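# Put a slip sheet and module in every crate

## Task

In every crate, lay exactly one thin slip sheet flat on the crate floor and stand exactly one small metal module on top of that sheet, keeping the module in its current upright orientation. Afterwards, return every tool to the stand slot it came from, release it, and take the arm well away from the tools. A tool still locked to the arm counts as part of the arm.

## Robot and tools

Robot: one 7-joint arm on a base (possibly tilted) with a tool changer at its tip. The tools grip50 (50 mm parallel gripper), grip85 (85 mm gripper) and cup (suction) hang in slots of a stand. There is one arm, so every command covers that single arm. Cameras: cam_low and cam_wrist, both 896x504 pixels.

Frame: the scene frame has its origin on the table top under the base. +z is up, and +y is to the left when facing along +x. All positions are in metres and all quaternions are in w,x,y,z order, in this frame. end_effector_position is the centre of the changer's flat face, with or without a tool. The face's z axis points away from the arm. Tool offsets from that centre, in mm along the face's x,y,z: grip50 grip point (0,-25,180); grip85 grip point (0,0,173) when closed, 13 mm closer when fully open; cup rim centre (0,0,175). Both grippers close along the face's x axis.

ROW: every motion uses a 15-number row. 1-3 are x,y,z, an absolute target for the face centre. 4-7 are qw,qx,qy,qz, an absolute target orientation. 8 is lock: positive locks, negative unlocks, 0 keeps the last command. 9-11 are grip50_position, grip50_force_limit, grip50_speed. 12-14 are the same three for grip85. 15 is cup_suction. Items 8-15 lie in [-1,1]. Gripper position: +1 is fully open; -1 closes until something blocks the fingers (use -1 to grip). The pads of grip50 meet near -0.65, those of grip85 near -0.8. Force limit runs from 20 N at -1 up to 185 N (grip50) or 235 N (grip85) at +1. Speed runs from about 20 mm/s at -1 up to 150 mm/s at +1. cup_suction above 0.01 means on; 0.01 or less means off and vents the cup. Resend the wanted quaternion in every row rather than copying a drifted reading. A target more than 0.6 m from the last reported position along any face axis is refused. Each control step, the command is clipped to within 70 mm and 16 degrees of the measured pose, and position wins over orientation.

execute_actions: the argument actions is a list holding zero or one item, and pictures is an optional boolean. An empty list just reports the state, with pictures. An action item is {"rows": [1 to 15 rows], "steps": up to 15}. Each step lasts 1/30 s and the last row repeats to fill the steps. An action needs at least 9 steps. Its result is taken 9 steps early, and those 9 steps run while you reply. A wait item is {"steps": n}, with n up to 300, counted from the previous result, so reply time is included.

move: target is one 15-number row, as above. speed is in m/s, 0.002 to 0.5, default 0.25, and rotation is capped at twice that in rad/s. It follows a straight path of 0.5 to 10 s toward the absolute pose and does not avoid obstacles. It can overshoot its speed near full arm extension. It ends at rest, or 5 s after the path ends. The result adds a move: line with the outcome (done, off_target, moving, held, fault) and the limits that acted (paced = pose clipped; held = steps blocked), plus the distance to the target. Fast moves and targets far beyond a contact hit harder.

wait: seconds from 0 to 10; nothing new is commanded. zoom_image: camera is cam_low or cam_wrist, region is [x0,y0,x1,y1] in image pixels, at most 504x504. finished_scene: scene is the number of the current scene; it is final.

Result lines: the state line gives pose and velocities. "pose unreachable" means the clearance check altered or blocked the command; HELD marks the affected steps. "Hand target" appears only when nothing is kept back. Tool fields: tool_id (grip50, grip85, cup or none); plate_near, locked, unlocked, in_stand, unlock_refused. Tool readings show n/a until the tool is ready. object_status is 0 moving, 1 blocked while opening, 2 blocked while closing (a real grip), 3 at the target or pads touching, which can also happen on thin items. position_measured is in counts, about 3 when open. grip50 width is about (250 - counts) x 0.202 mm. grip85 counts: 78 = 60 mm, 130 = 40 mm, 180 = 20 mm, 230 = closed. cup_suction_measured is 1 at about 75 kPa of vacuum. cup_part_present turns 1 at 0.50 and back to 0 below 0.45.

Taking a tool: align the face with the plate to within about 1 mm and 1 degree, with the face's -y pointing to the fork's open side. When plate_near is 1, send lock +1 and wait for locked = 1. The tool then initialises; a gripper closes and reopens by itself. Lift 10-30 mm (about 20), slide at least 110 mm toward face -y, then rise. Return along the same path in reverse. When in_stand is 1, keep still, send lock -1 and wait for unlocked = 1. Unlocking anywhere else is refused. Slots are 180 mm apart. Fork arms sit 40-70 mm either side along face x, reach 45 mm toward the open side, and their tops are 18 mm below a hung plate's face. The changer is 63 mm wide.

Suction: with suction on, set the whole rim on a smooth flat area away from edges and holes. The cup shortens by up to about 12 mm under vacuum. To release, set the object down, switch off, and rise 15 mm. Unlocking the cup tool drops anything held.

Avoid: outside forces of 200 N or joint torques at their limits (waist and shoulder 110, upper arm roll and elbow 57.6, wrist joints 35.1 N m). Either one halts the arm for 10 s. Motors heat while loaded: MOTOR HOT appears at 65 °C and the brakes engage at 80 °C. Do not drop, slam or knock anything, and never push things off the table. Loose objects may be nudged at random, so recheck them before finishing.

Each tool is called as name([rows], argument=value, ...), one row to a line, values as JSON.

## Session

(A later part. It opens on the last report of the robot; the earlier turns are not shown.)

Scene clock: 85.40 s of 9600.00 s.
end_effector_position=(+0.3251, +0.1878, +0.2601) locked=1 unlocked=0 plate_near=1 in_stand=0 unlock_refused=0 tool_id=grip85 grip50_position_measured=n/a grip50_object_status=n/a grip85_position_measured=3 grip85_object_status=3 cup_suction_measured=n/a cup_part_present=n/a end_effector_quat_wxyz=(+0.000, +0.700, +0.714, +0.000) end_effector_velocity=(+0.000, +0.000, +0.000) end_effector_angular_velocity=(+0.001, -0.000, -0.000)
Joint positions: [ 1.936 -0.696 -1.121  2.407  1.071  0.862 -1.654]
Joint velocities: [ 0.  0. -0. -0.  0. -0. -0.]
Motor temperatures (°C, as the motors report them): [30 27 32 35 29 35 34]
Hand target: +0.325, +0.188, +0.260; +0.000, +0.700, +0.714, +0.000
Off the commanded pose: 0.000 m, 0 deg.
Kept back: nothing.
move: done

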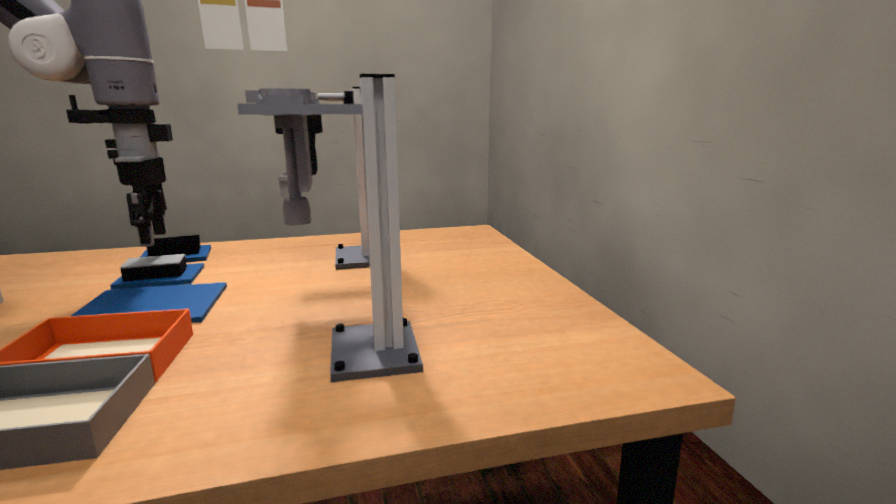

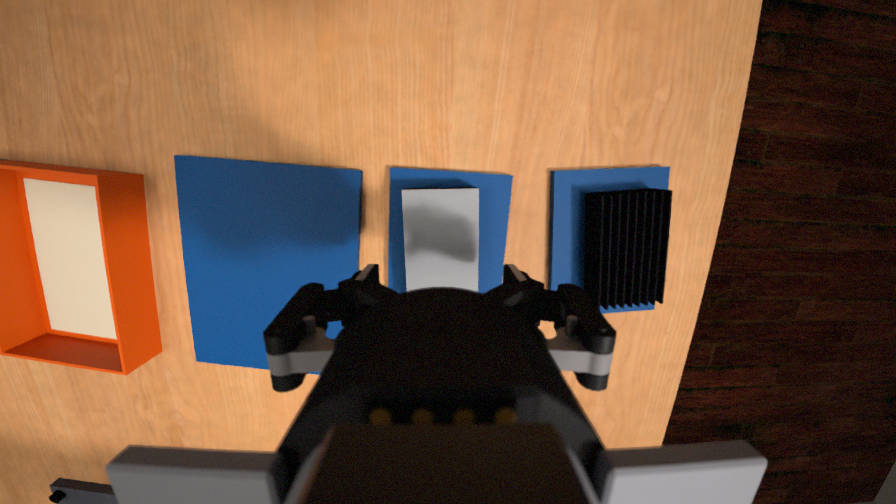

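move(target=[0.325,0.188,0.203,0,0.693,0.721,0,0,1,0,0,1,0,0,0], speed=0.06)

move(target=[0.325,0.188,0.203,0,0.693,0.721,0,0,1,0,0,-1,-0.3,-0.5,0])

move(target=[0.34,0.188,0.27,0,0.693,0.721,0,0,1,0,0,-1,-0.3,-0.5,0], speed=0.1)

move(target=[0.338,-0.312,0.27,0,0.737,0.676,0,0,1,0,0,-1,-0.3,-0.5,0], speed=0.2)

move(target=[0.338,-0.312,0.2,0,0.737,0.676,0,0,1,0,0,-1,-0.3,-0.5,0], speed=0.04)

Scene clock: 87.00 s of 9600.00 s.
end_effector_position=(+0.3252, +0.1880, +0.2031) locked=1 unlocked=0 plate_near=1 in_stand=0 unlock_refused=0 tool_id=grip85 grip50_position_measured=n/a grip50_object_status=n/a grip85_position_measured=3 grip85_object_status=3 cup_suction_measured=n/a cup_part_present=n/a end_effector_quat_wxyz=(+0.000, +0.693, +0.721, +0.000) end_effector_velocity=(-0.000, +0.000, +0.000) end_effector_angular_velocity=(+0.000, +0.000, +0.001)
Joint positions: [ 1.802 -0.856 -0.947  2.321  1.277  0.883 -1.789]
Joint velocities: [ 0.001  0.001 -0.    -0.    -0.001 -0.    -0.   ]
Motor temperatures (°C, as the motors report them): [30 27 32 35 29 35 34]
Hand target: +0.325, +0.188, +0.203; +0.000, +0.693, +0.721, +0.000
Off the commanded pose: 0.000 m, 0 deg.
Kept back: nothing.
move: done

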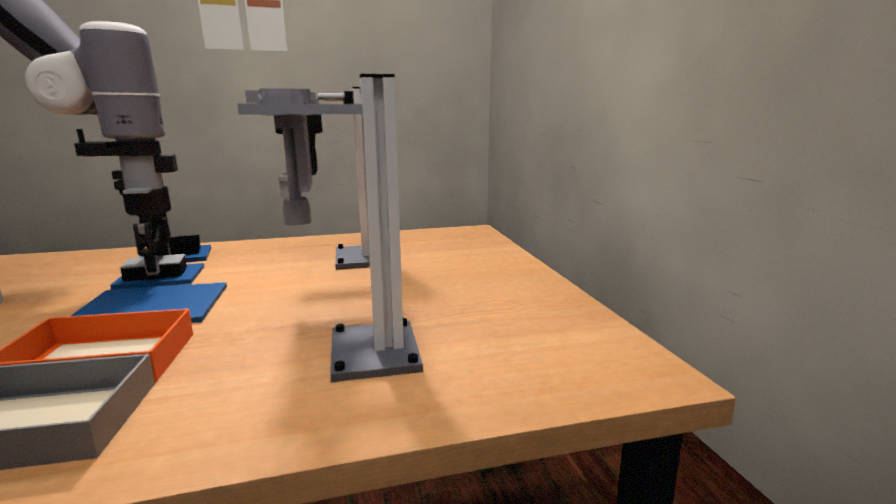

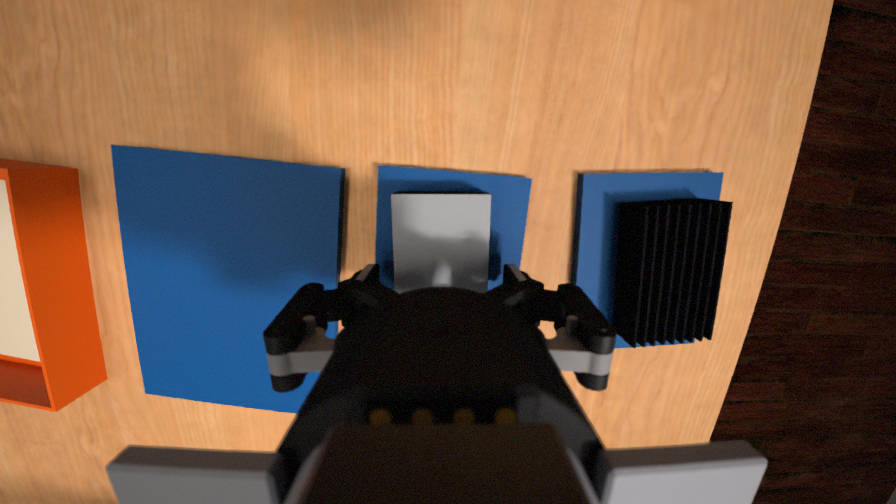

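Scene clock: 87.87 s of 9600.00 s.
end_effector_position=(+0.3251, +0.1880, +0.2032) locked=1 unlocked=0 plate_near=1 in_stand=0 unlock_refused=0 tool_id=grip85 grip50_position_measured=n/a grip50_object_status=n/a grip85_position_measured=80 grip85_object_status=2 cup_suction_measured=n/a cup_part_present=n/a end_effector_quat_wxyz=(+0.000, +0.693, +0.721, +0.000) end_effector_velocity=(+0.000, -0.000, +0.000) end_effector_angular_velocity=(-0.000, -0.000, -0.000)
Joint positions: [ 1.802 -0.855 -0.947  2.321  1.276  0.883 -1.789]
Joint velocities: [-0. -0. -0.  0.  0.  0. -0.]
Motor temperatures (°C, as the motors report them): [30 27 32 35 29 35 34]
Hand target: +0.325, +0.188, +0.203; +0.000, +0.693, +0.721, -0.000
Off the commanded pose: 0.000 m, 0 deg.
Kept back: nothing.
move: done

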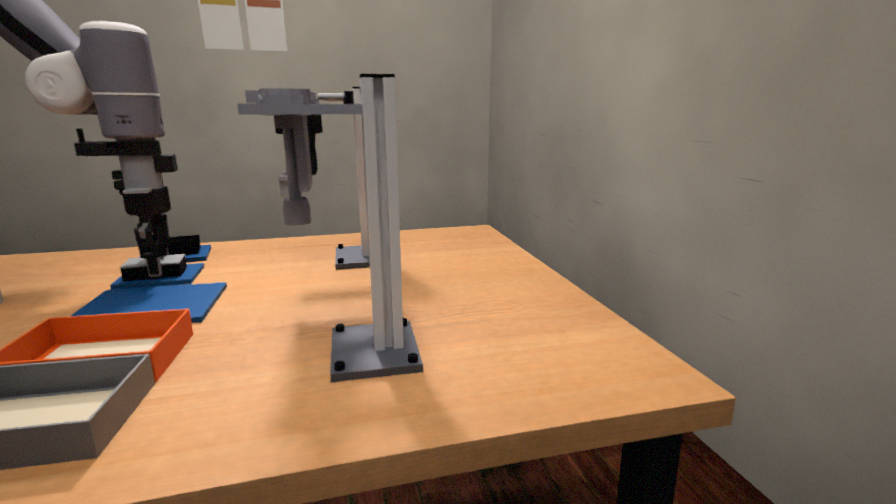

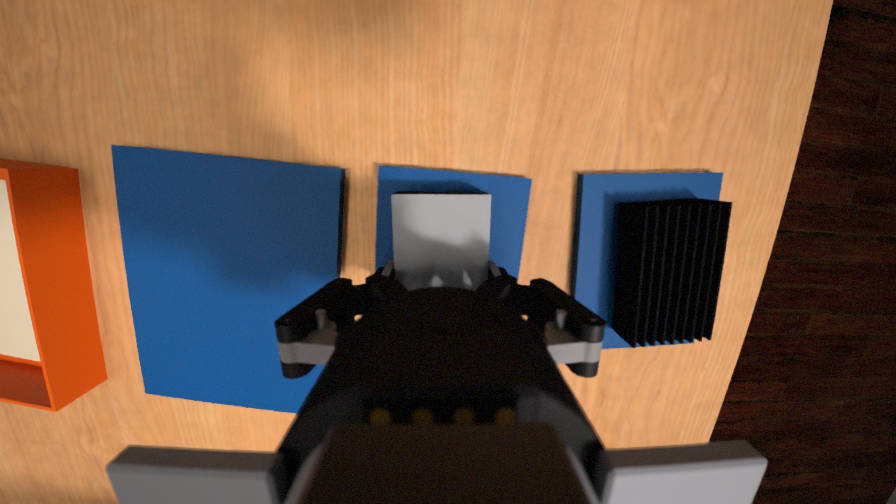

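Scene clock: 88.83 s of 9600.00 s.
end_effector_position=(+0.3398, +0.1880, +0.2699) locked=1 unlocked=0 plate_near=1 in_stand=0 unlock_refused=0 tool_id=grip85 grip50_position_measured=n/a grip50_object_status=n/a grip85_position_measured=80 grip85_object_status=2 cup_suction_measured=n/a cup_part_present=n/a end_effector_quat_wxyz=(-0.000, +0.693, +0.721, -0.000) end_effector_velocity=(+0.000, -0.000, -0.000) end_effector_angular_velocity=(-0.001, +0.000, -0.000)
Joint positions: [ 1.919 -0.681 -1.147  2.388  1.022  0.841 -1.665]
Joint velocities: [-0.001 -0.001  0.     0.    -0.001 -0.     0.   ]
Motor temperatures (°C, as the motors report them): [30 27 32 35 29 35 34]
Hand target: +0.340, +0.188, +0.270; -0.000, +0.693, +0.721, -0.000
Off the commanded pose: 0.000 m, 0 deg.
Kept back: nothing.
move: done

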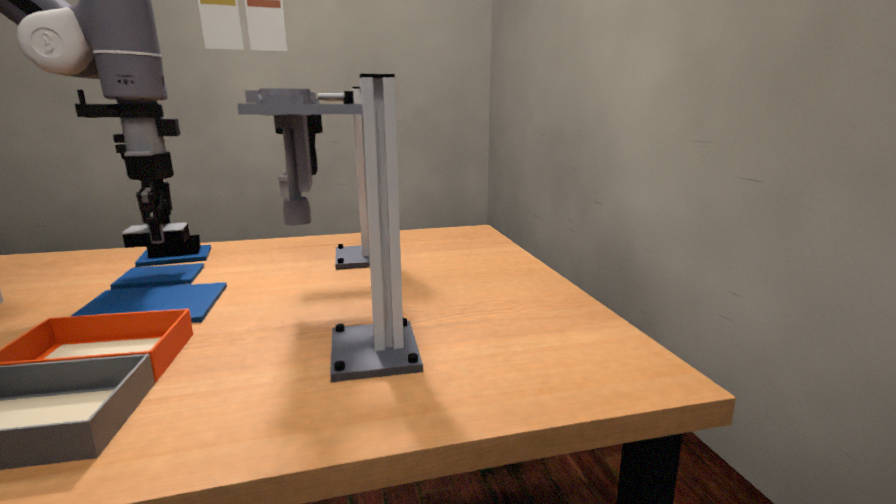

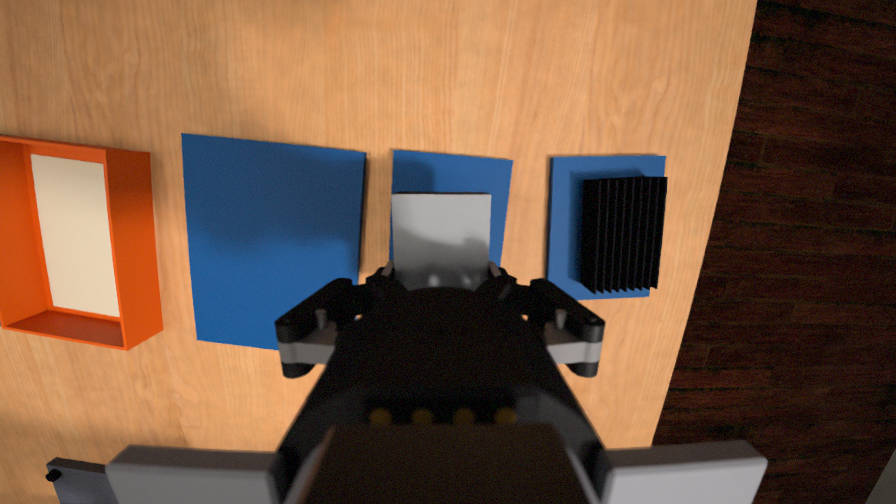

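Scene clock: 91.70 s of 9600.00 s.
end_effector_position=(+0.3380, -0.3114, +0.2701) locked=1 unlocked=0 plate_near=1 in_stand=0 unlock_refused=0 tool_id=grip85 grip50_position_measured=n/a grip50_object_status=n/a grip85_position_measured=80 grip85_object_status=2 cup_suction_measured=n/a cup_part_present=n/a end_effector_quat_wxyz=(+0.001, +0.737, +0.676, -0.000) end_effector_velocity=(+0.001, +0.000, +0.000) end_effector_angular_velocity=(+0.000, -0.001, +0.001)
Joint positions: [ 0.565 -0.787 -1.148  2.204  1.021  0.72  -2.781]
Joint velocities: [ 0.001  0.     0.    -0.     0.    -0.     0.   ]
Motor temperatures (°C, as the motors report them): [30 27 32 35 29 35 34]
Hand target: +0.338, -0.311, +0.270; +0.001, +0.737, +0.676, -0.000
Off the commanded pose: 0.001 m, 0 deg.
Kept back: nothing.
move: done

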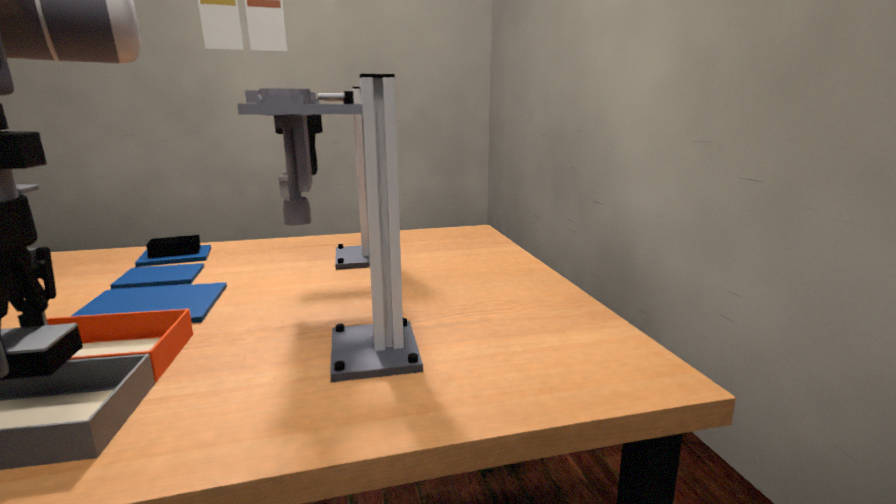

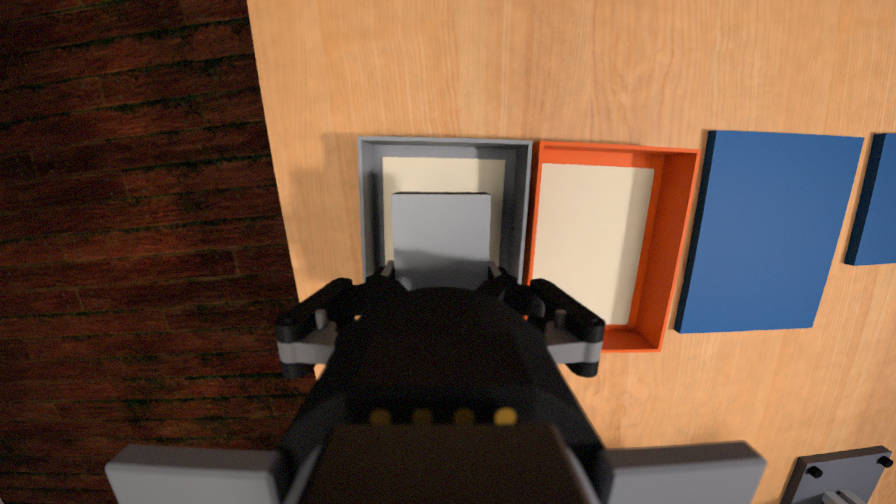

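Scene clock: 93.70 s of 9600.00 s.
end_effector_position=(+0.3380, -0.3121, +0.2000) locked=1 unlocked=0 plate_near=1 in_stand=0 unlock_refused=0 tool_id=grip85 grip50_position_measured=n/a grip50_object_status=n/a grip85_position_measured=80 grip85_object_status=2 cup_suction_measured=n/a cup_part_present=n/a end_effector_quat_wxyz=(+0.000, +0.737, +0.676, -0.000) end_effector_velocity=(-0.000, -0.000, +0.000) end_effector_angular_velocity=(-0.000, +0.000, +0.000)
Joint positions: [ 0.445 -0.943 -0.981  2.128  1.202  0.773 -2.863]
Joint velocities: [-0.     0.    -0.     0.    -0.001  0.    -0.   ]
Motor temperatures (°C, as the motors report them): [30 27 32 35 29 35 34]
Hand target: +0.338, -0.312, +0.200; +0.000, +0.737, +0.676, -0.000
Off the commanded pose: 0.000 m, 0 deg.
Kept back: nothing.
move: done

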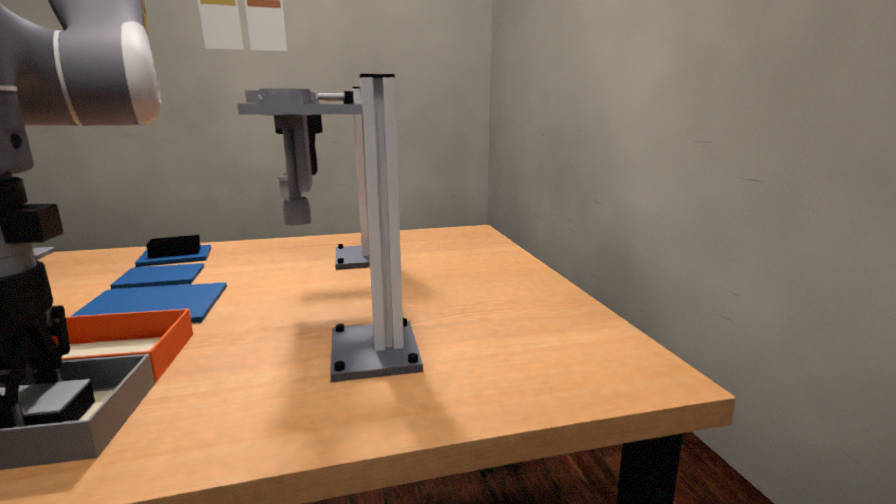

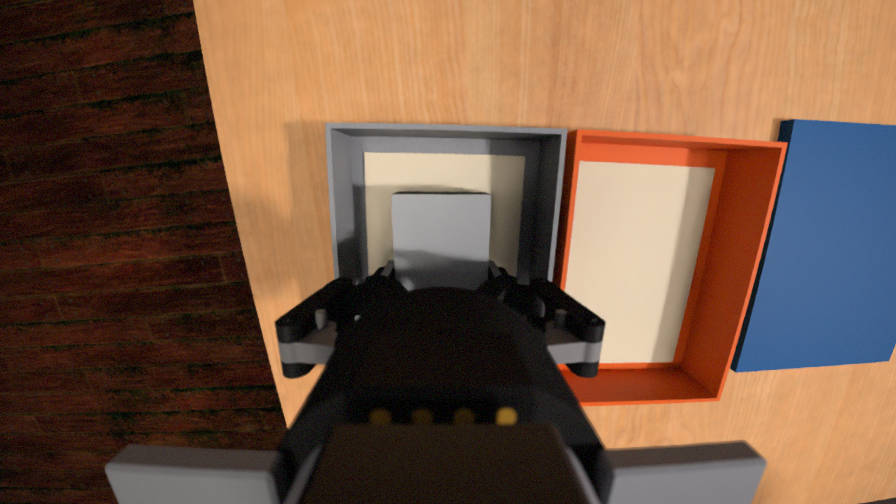

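move(target=[0.338,-0.312,0.1985,0,0.737,0.676,0,0,1,0,0,0.7,-0.3,-0.5,0])

move(target=[0.338,-0.312,0.26,0,0.737,0.676,0,0,1,0,0,0.7,-0.3,-0.5,0], speed=0.1)

move(target=[0.36,0,0.26,0,0.707,0.707,0,0,1,0,0,1,-0.3,-0.5,0])

move(target=[0.323,0.343,0.25,0,0.676,0.737,0,0,1,0,0,1,-0.3,-0.5,0])

Scene clock: 94.77 s of 9600.00 s.
end_effector_position=(+0.3380, -0.3120, +0.1986) locked=1 unlocked=0 plate_near=1 in_stand=0 unlock_refused=0 tool_id=grip85 grip50_position_measured=n/a grip50_object_status=n/a grip85_position_measured=41 grip85_object_status=3 cup_suction_measured=n/a cup_part_present=n/a end_effector_quat_wxyz=(-0.000, +0.737, +0.676, -0.000) end_effector_velocity=(-0.000, +0.000, -0.000) end_effector_angular_velocity=(+0.000, +0.000, +0.000)
Joint positions: [ 0.442 -0.946 -0.978  2.126  1.206  0.774 -2.865]
Joint velocities: [ 0. -0. -0.  0.  0.  0.  0.]
Motor temperatures (°C, as the motors report them): [30 27 32 35 29 35 34]
Hand target: +0.338, -0.312, +0.199; +0.000, +0.737, +0.676, -0.000
Off the commanded pose: 0.000 m, 0 deg.
Kept back: nothing.
move: done

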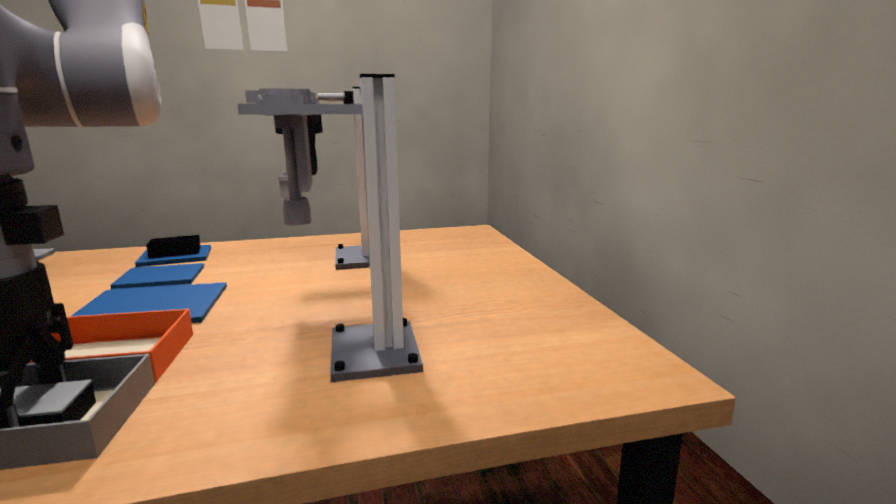

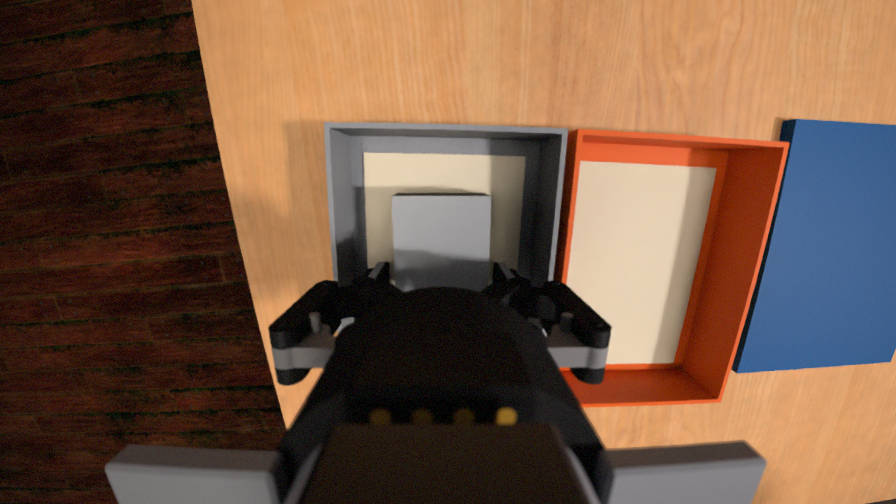

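Scene clock: 95.67 s of 9600.00 s.
end_effector_position=(+0.3380, -0.3119, +0.2600) locked=1 unlocked=0 plate_near=1 in_stand=0 unlock_refused=0 tool_id=grip85 grip50_position_measured=n/a grip50_object_status=n/a grip85_position_measured=41 grip85_object_status=3 cup_suction_measured=n/a cup_part_present=n/a end_effector_quat_wxyz=(-0.000, +0.737, +0.676, +0.000) end_effector_velocity=(-0.000, -0.000, +0.000) end_effector_angular_velocity=(-0.001, +0.000, -0.000)
Joint positions: [ 0.542 -0.807 -1.118  2.194  1.046  0.728 -2.792]
Joint velocities: [-0.001 -0.    -0.     0.    -0.     0.    -0.   ]
Motor temperatures (°C, as the motors report them): [30 27 32 35 29 35 34]
Hand target: +0.338, -0.312, +0.260; -0.000, +0.737, +0.676, +0.000
Off the commanded pose: 0.000 m, 0 deg.
Kept back: nothing.
move: done

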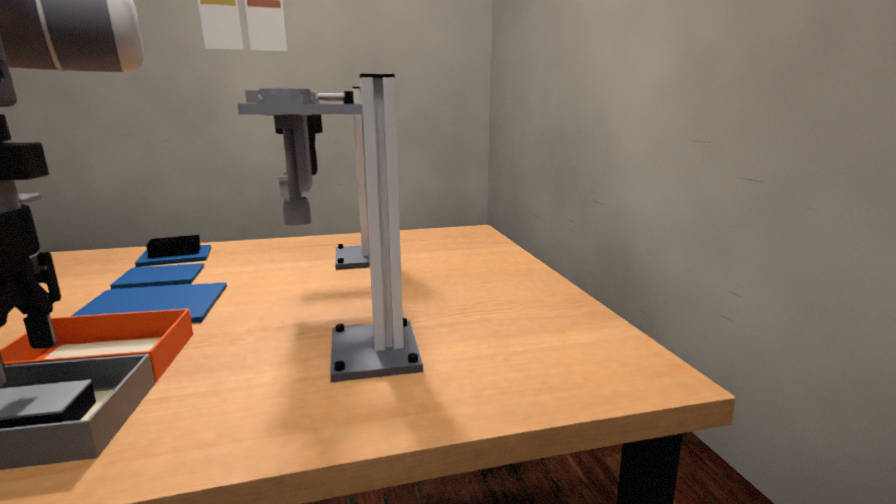

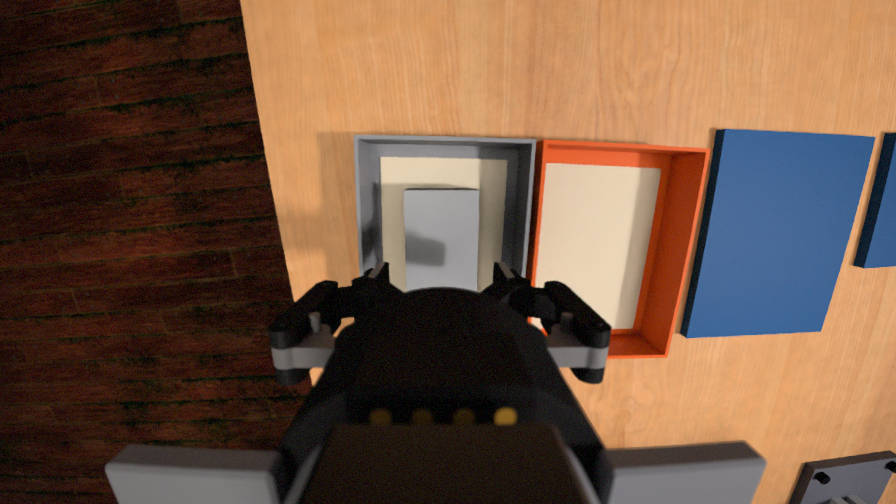

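Scene clock: 97.30 s of 9600.00 s.
end_effector_position=(+0.3598, -0.0003, +0.2599) locked=1 unlocked=0 plate_near=1 in_stand=0 unlock_refused=0 tool_id=grip85 grip50_position_measured=n/a grip50_object_status=n/a grip85_position_measured=3 grip85_object_status=3 cup_suction_measured=n/a cup_part_present=n/a end_effector_quat_wxyz=(-0.001, +0.707, +0.707, +0.000) end_effector_velocity=(+0.000, -0.001, -0.000) end_effector_angular_velocity=(+0.000, -0.000, -0.003)
Joint positions: [ 1.431 -0.656 -1.113  2.452  1.069  0.905 -2.157]
Joint velocities: [-0.002 -0.    -0.    -0.     0.    -0.     0.   ]
Motor temperatures (°C, as the motors report them): [30 27 32 35 29 35 34]
Hand target: +0.360, -0.000, +0.260; -0.001, +0.707, +0.707, +0.000
Off the commanded pose: 0.000 m, 0 deg.
Kept back: nothing.
move: done

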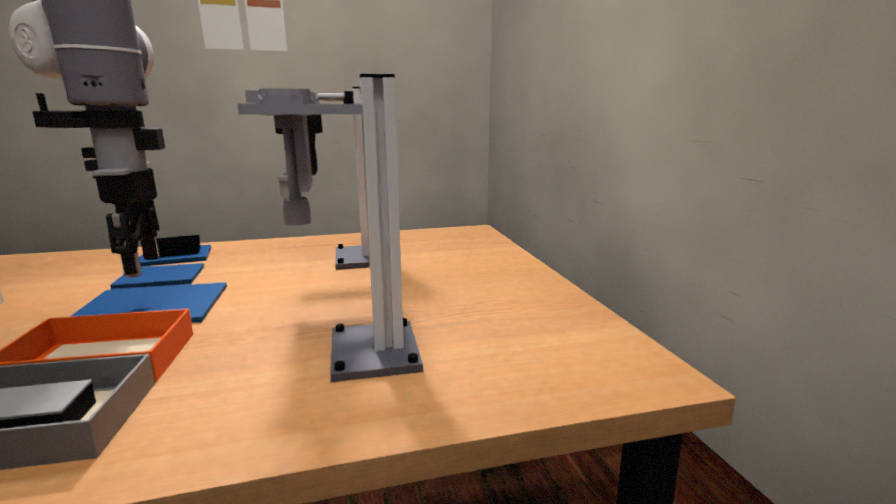

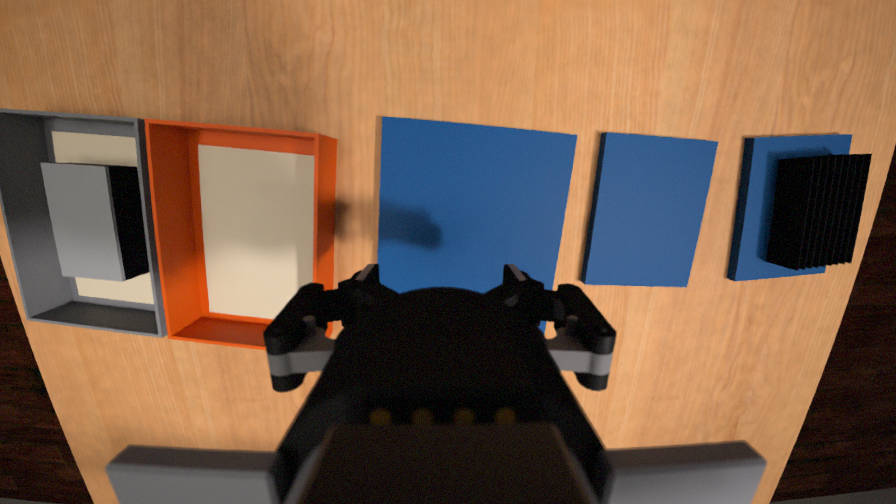

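Scene clock: 99.10 s of 9600.00 s.
end_effector_position=(+0.3233, +0.3427, +0.2500) locked=1 unlocked=0 plate_near=1 in_stand=0 unlock_refused=0 tool_id=grip85 grip50_position_measured=n/a grip50_object_status=n/a grip85_position_measured=3 grip85_object_status=3 cup_suction_measured=n/a cup_part_present=n/a end_effector_quat_wxyz=(-0.000, +0.676, +0.737, -0.000) end_effector_velocity=(+0.000, +0.000, +0.000) end_effector_angular_velocity=(+0.000, +0.000, +0.000)
Joint positions: [ 1.99  -0.78  -0.973  2.157  0.99   0.809 -1.354]
Joint velocities: [-0. -0. -0. -0.  0. -0. -0.]
Motor temperatures (°C, as the motors report them): [30 27 32 35 29 35 34]
Hand target: +0.323, +0.343, +0.250; -0.000, +0.676, +0.737, -0.000
Off the commanded pose: 0.000 m, 0 deg.
Kept back: nothing.
move: done

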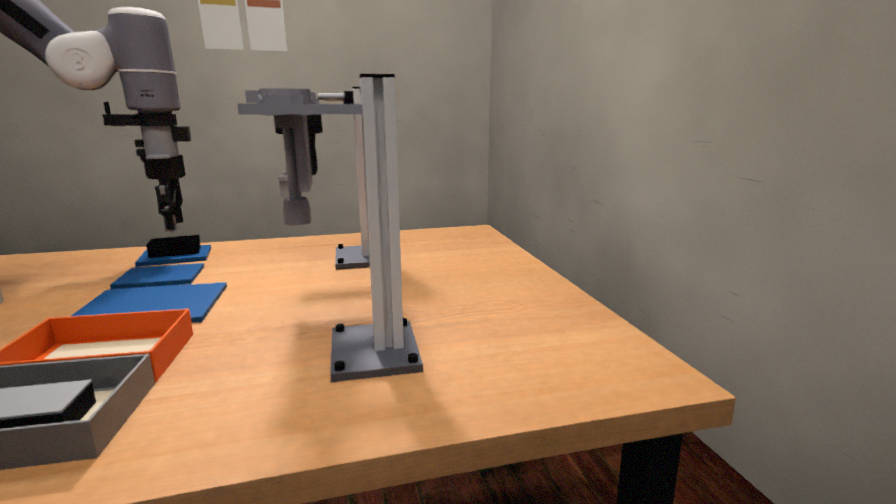

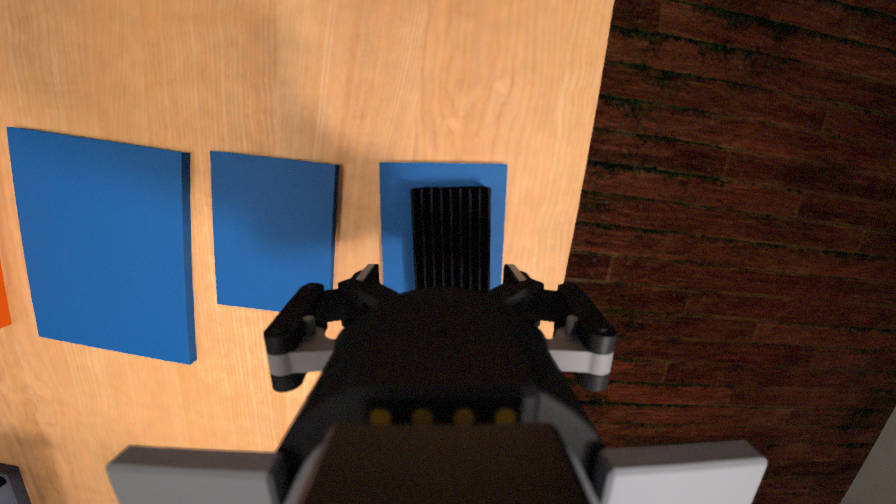

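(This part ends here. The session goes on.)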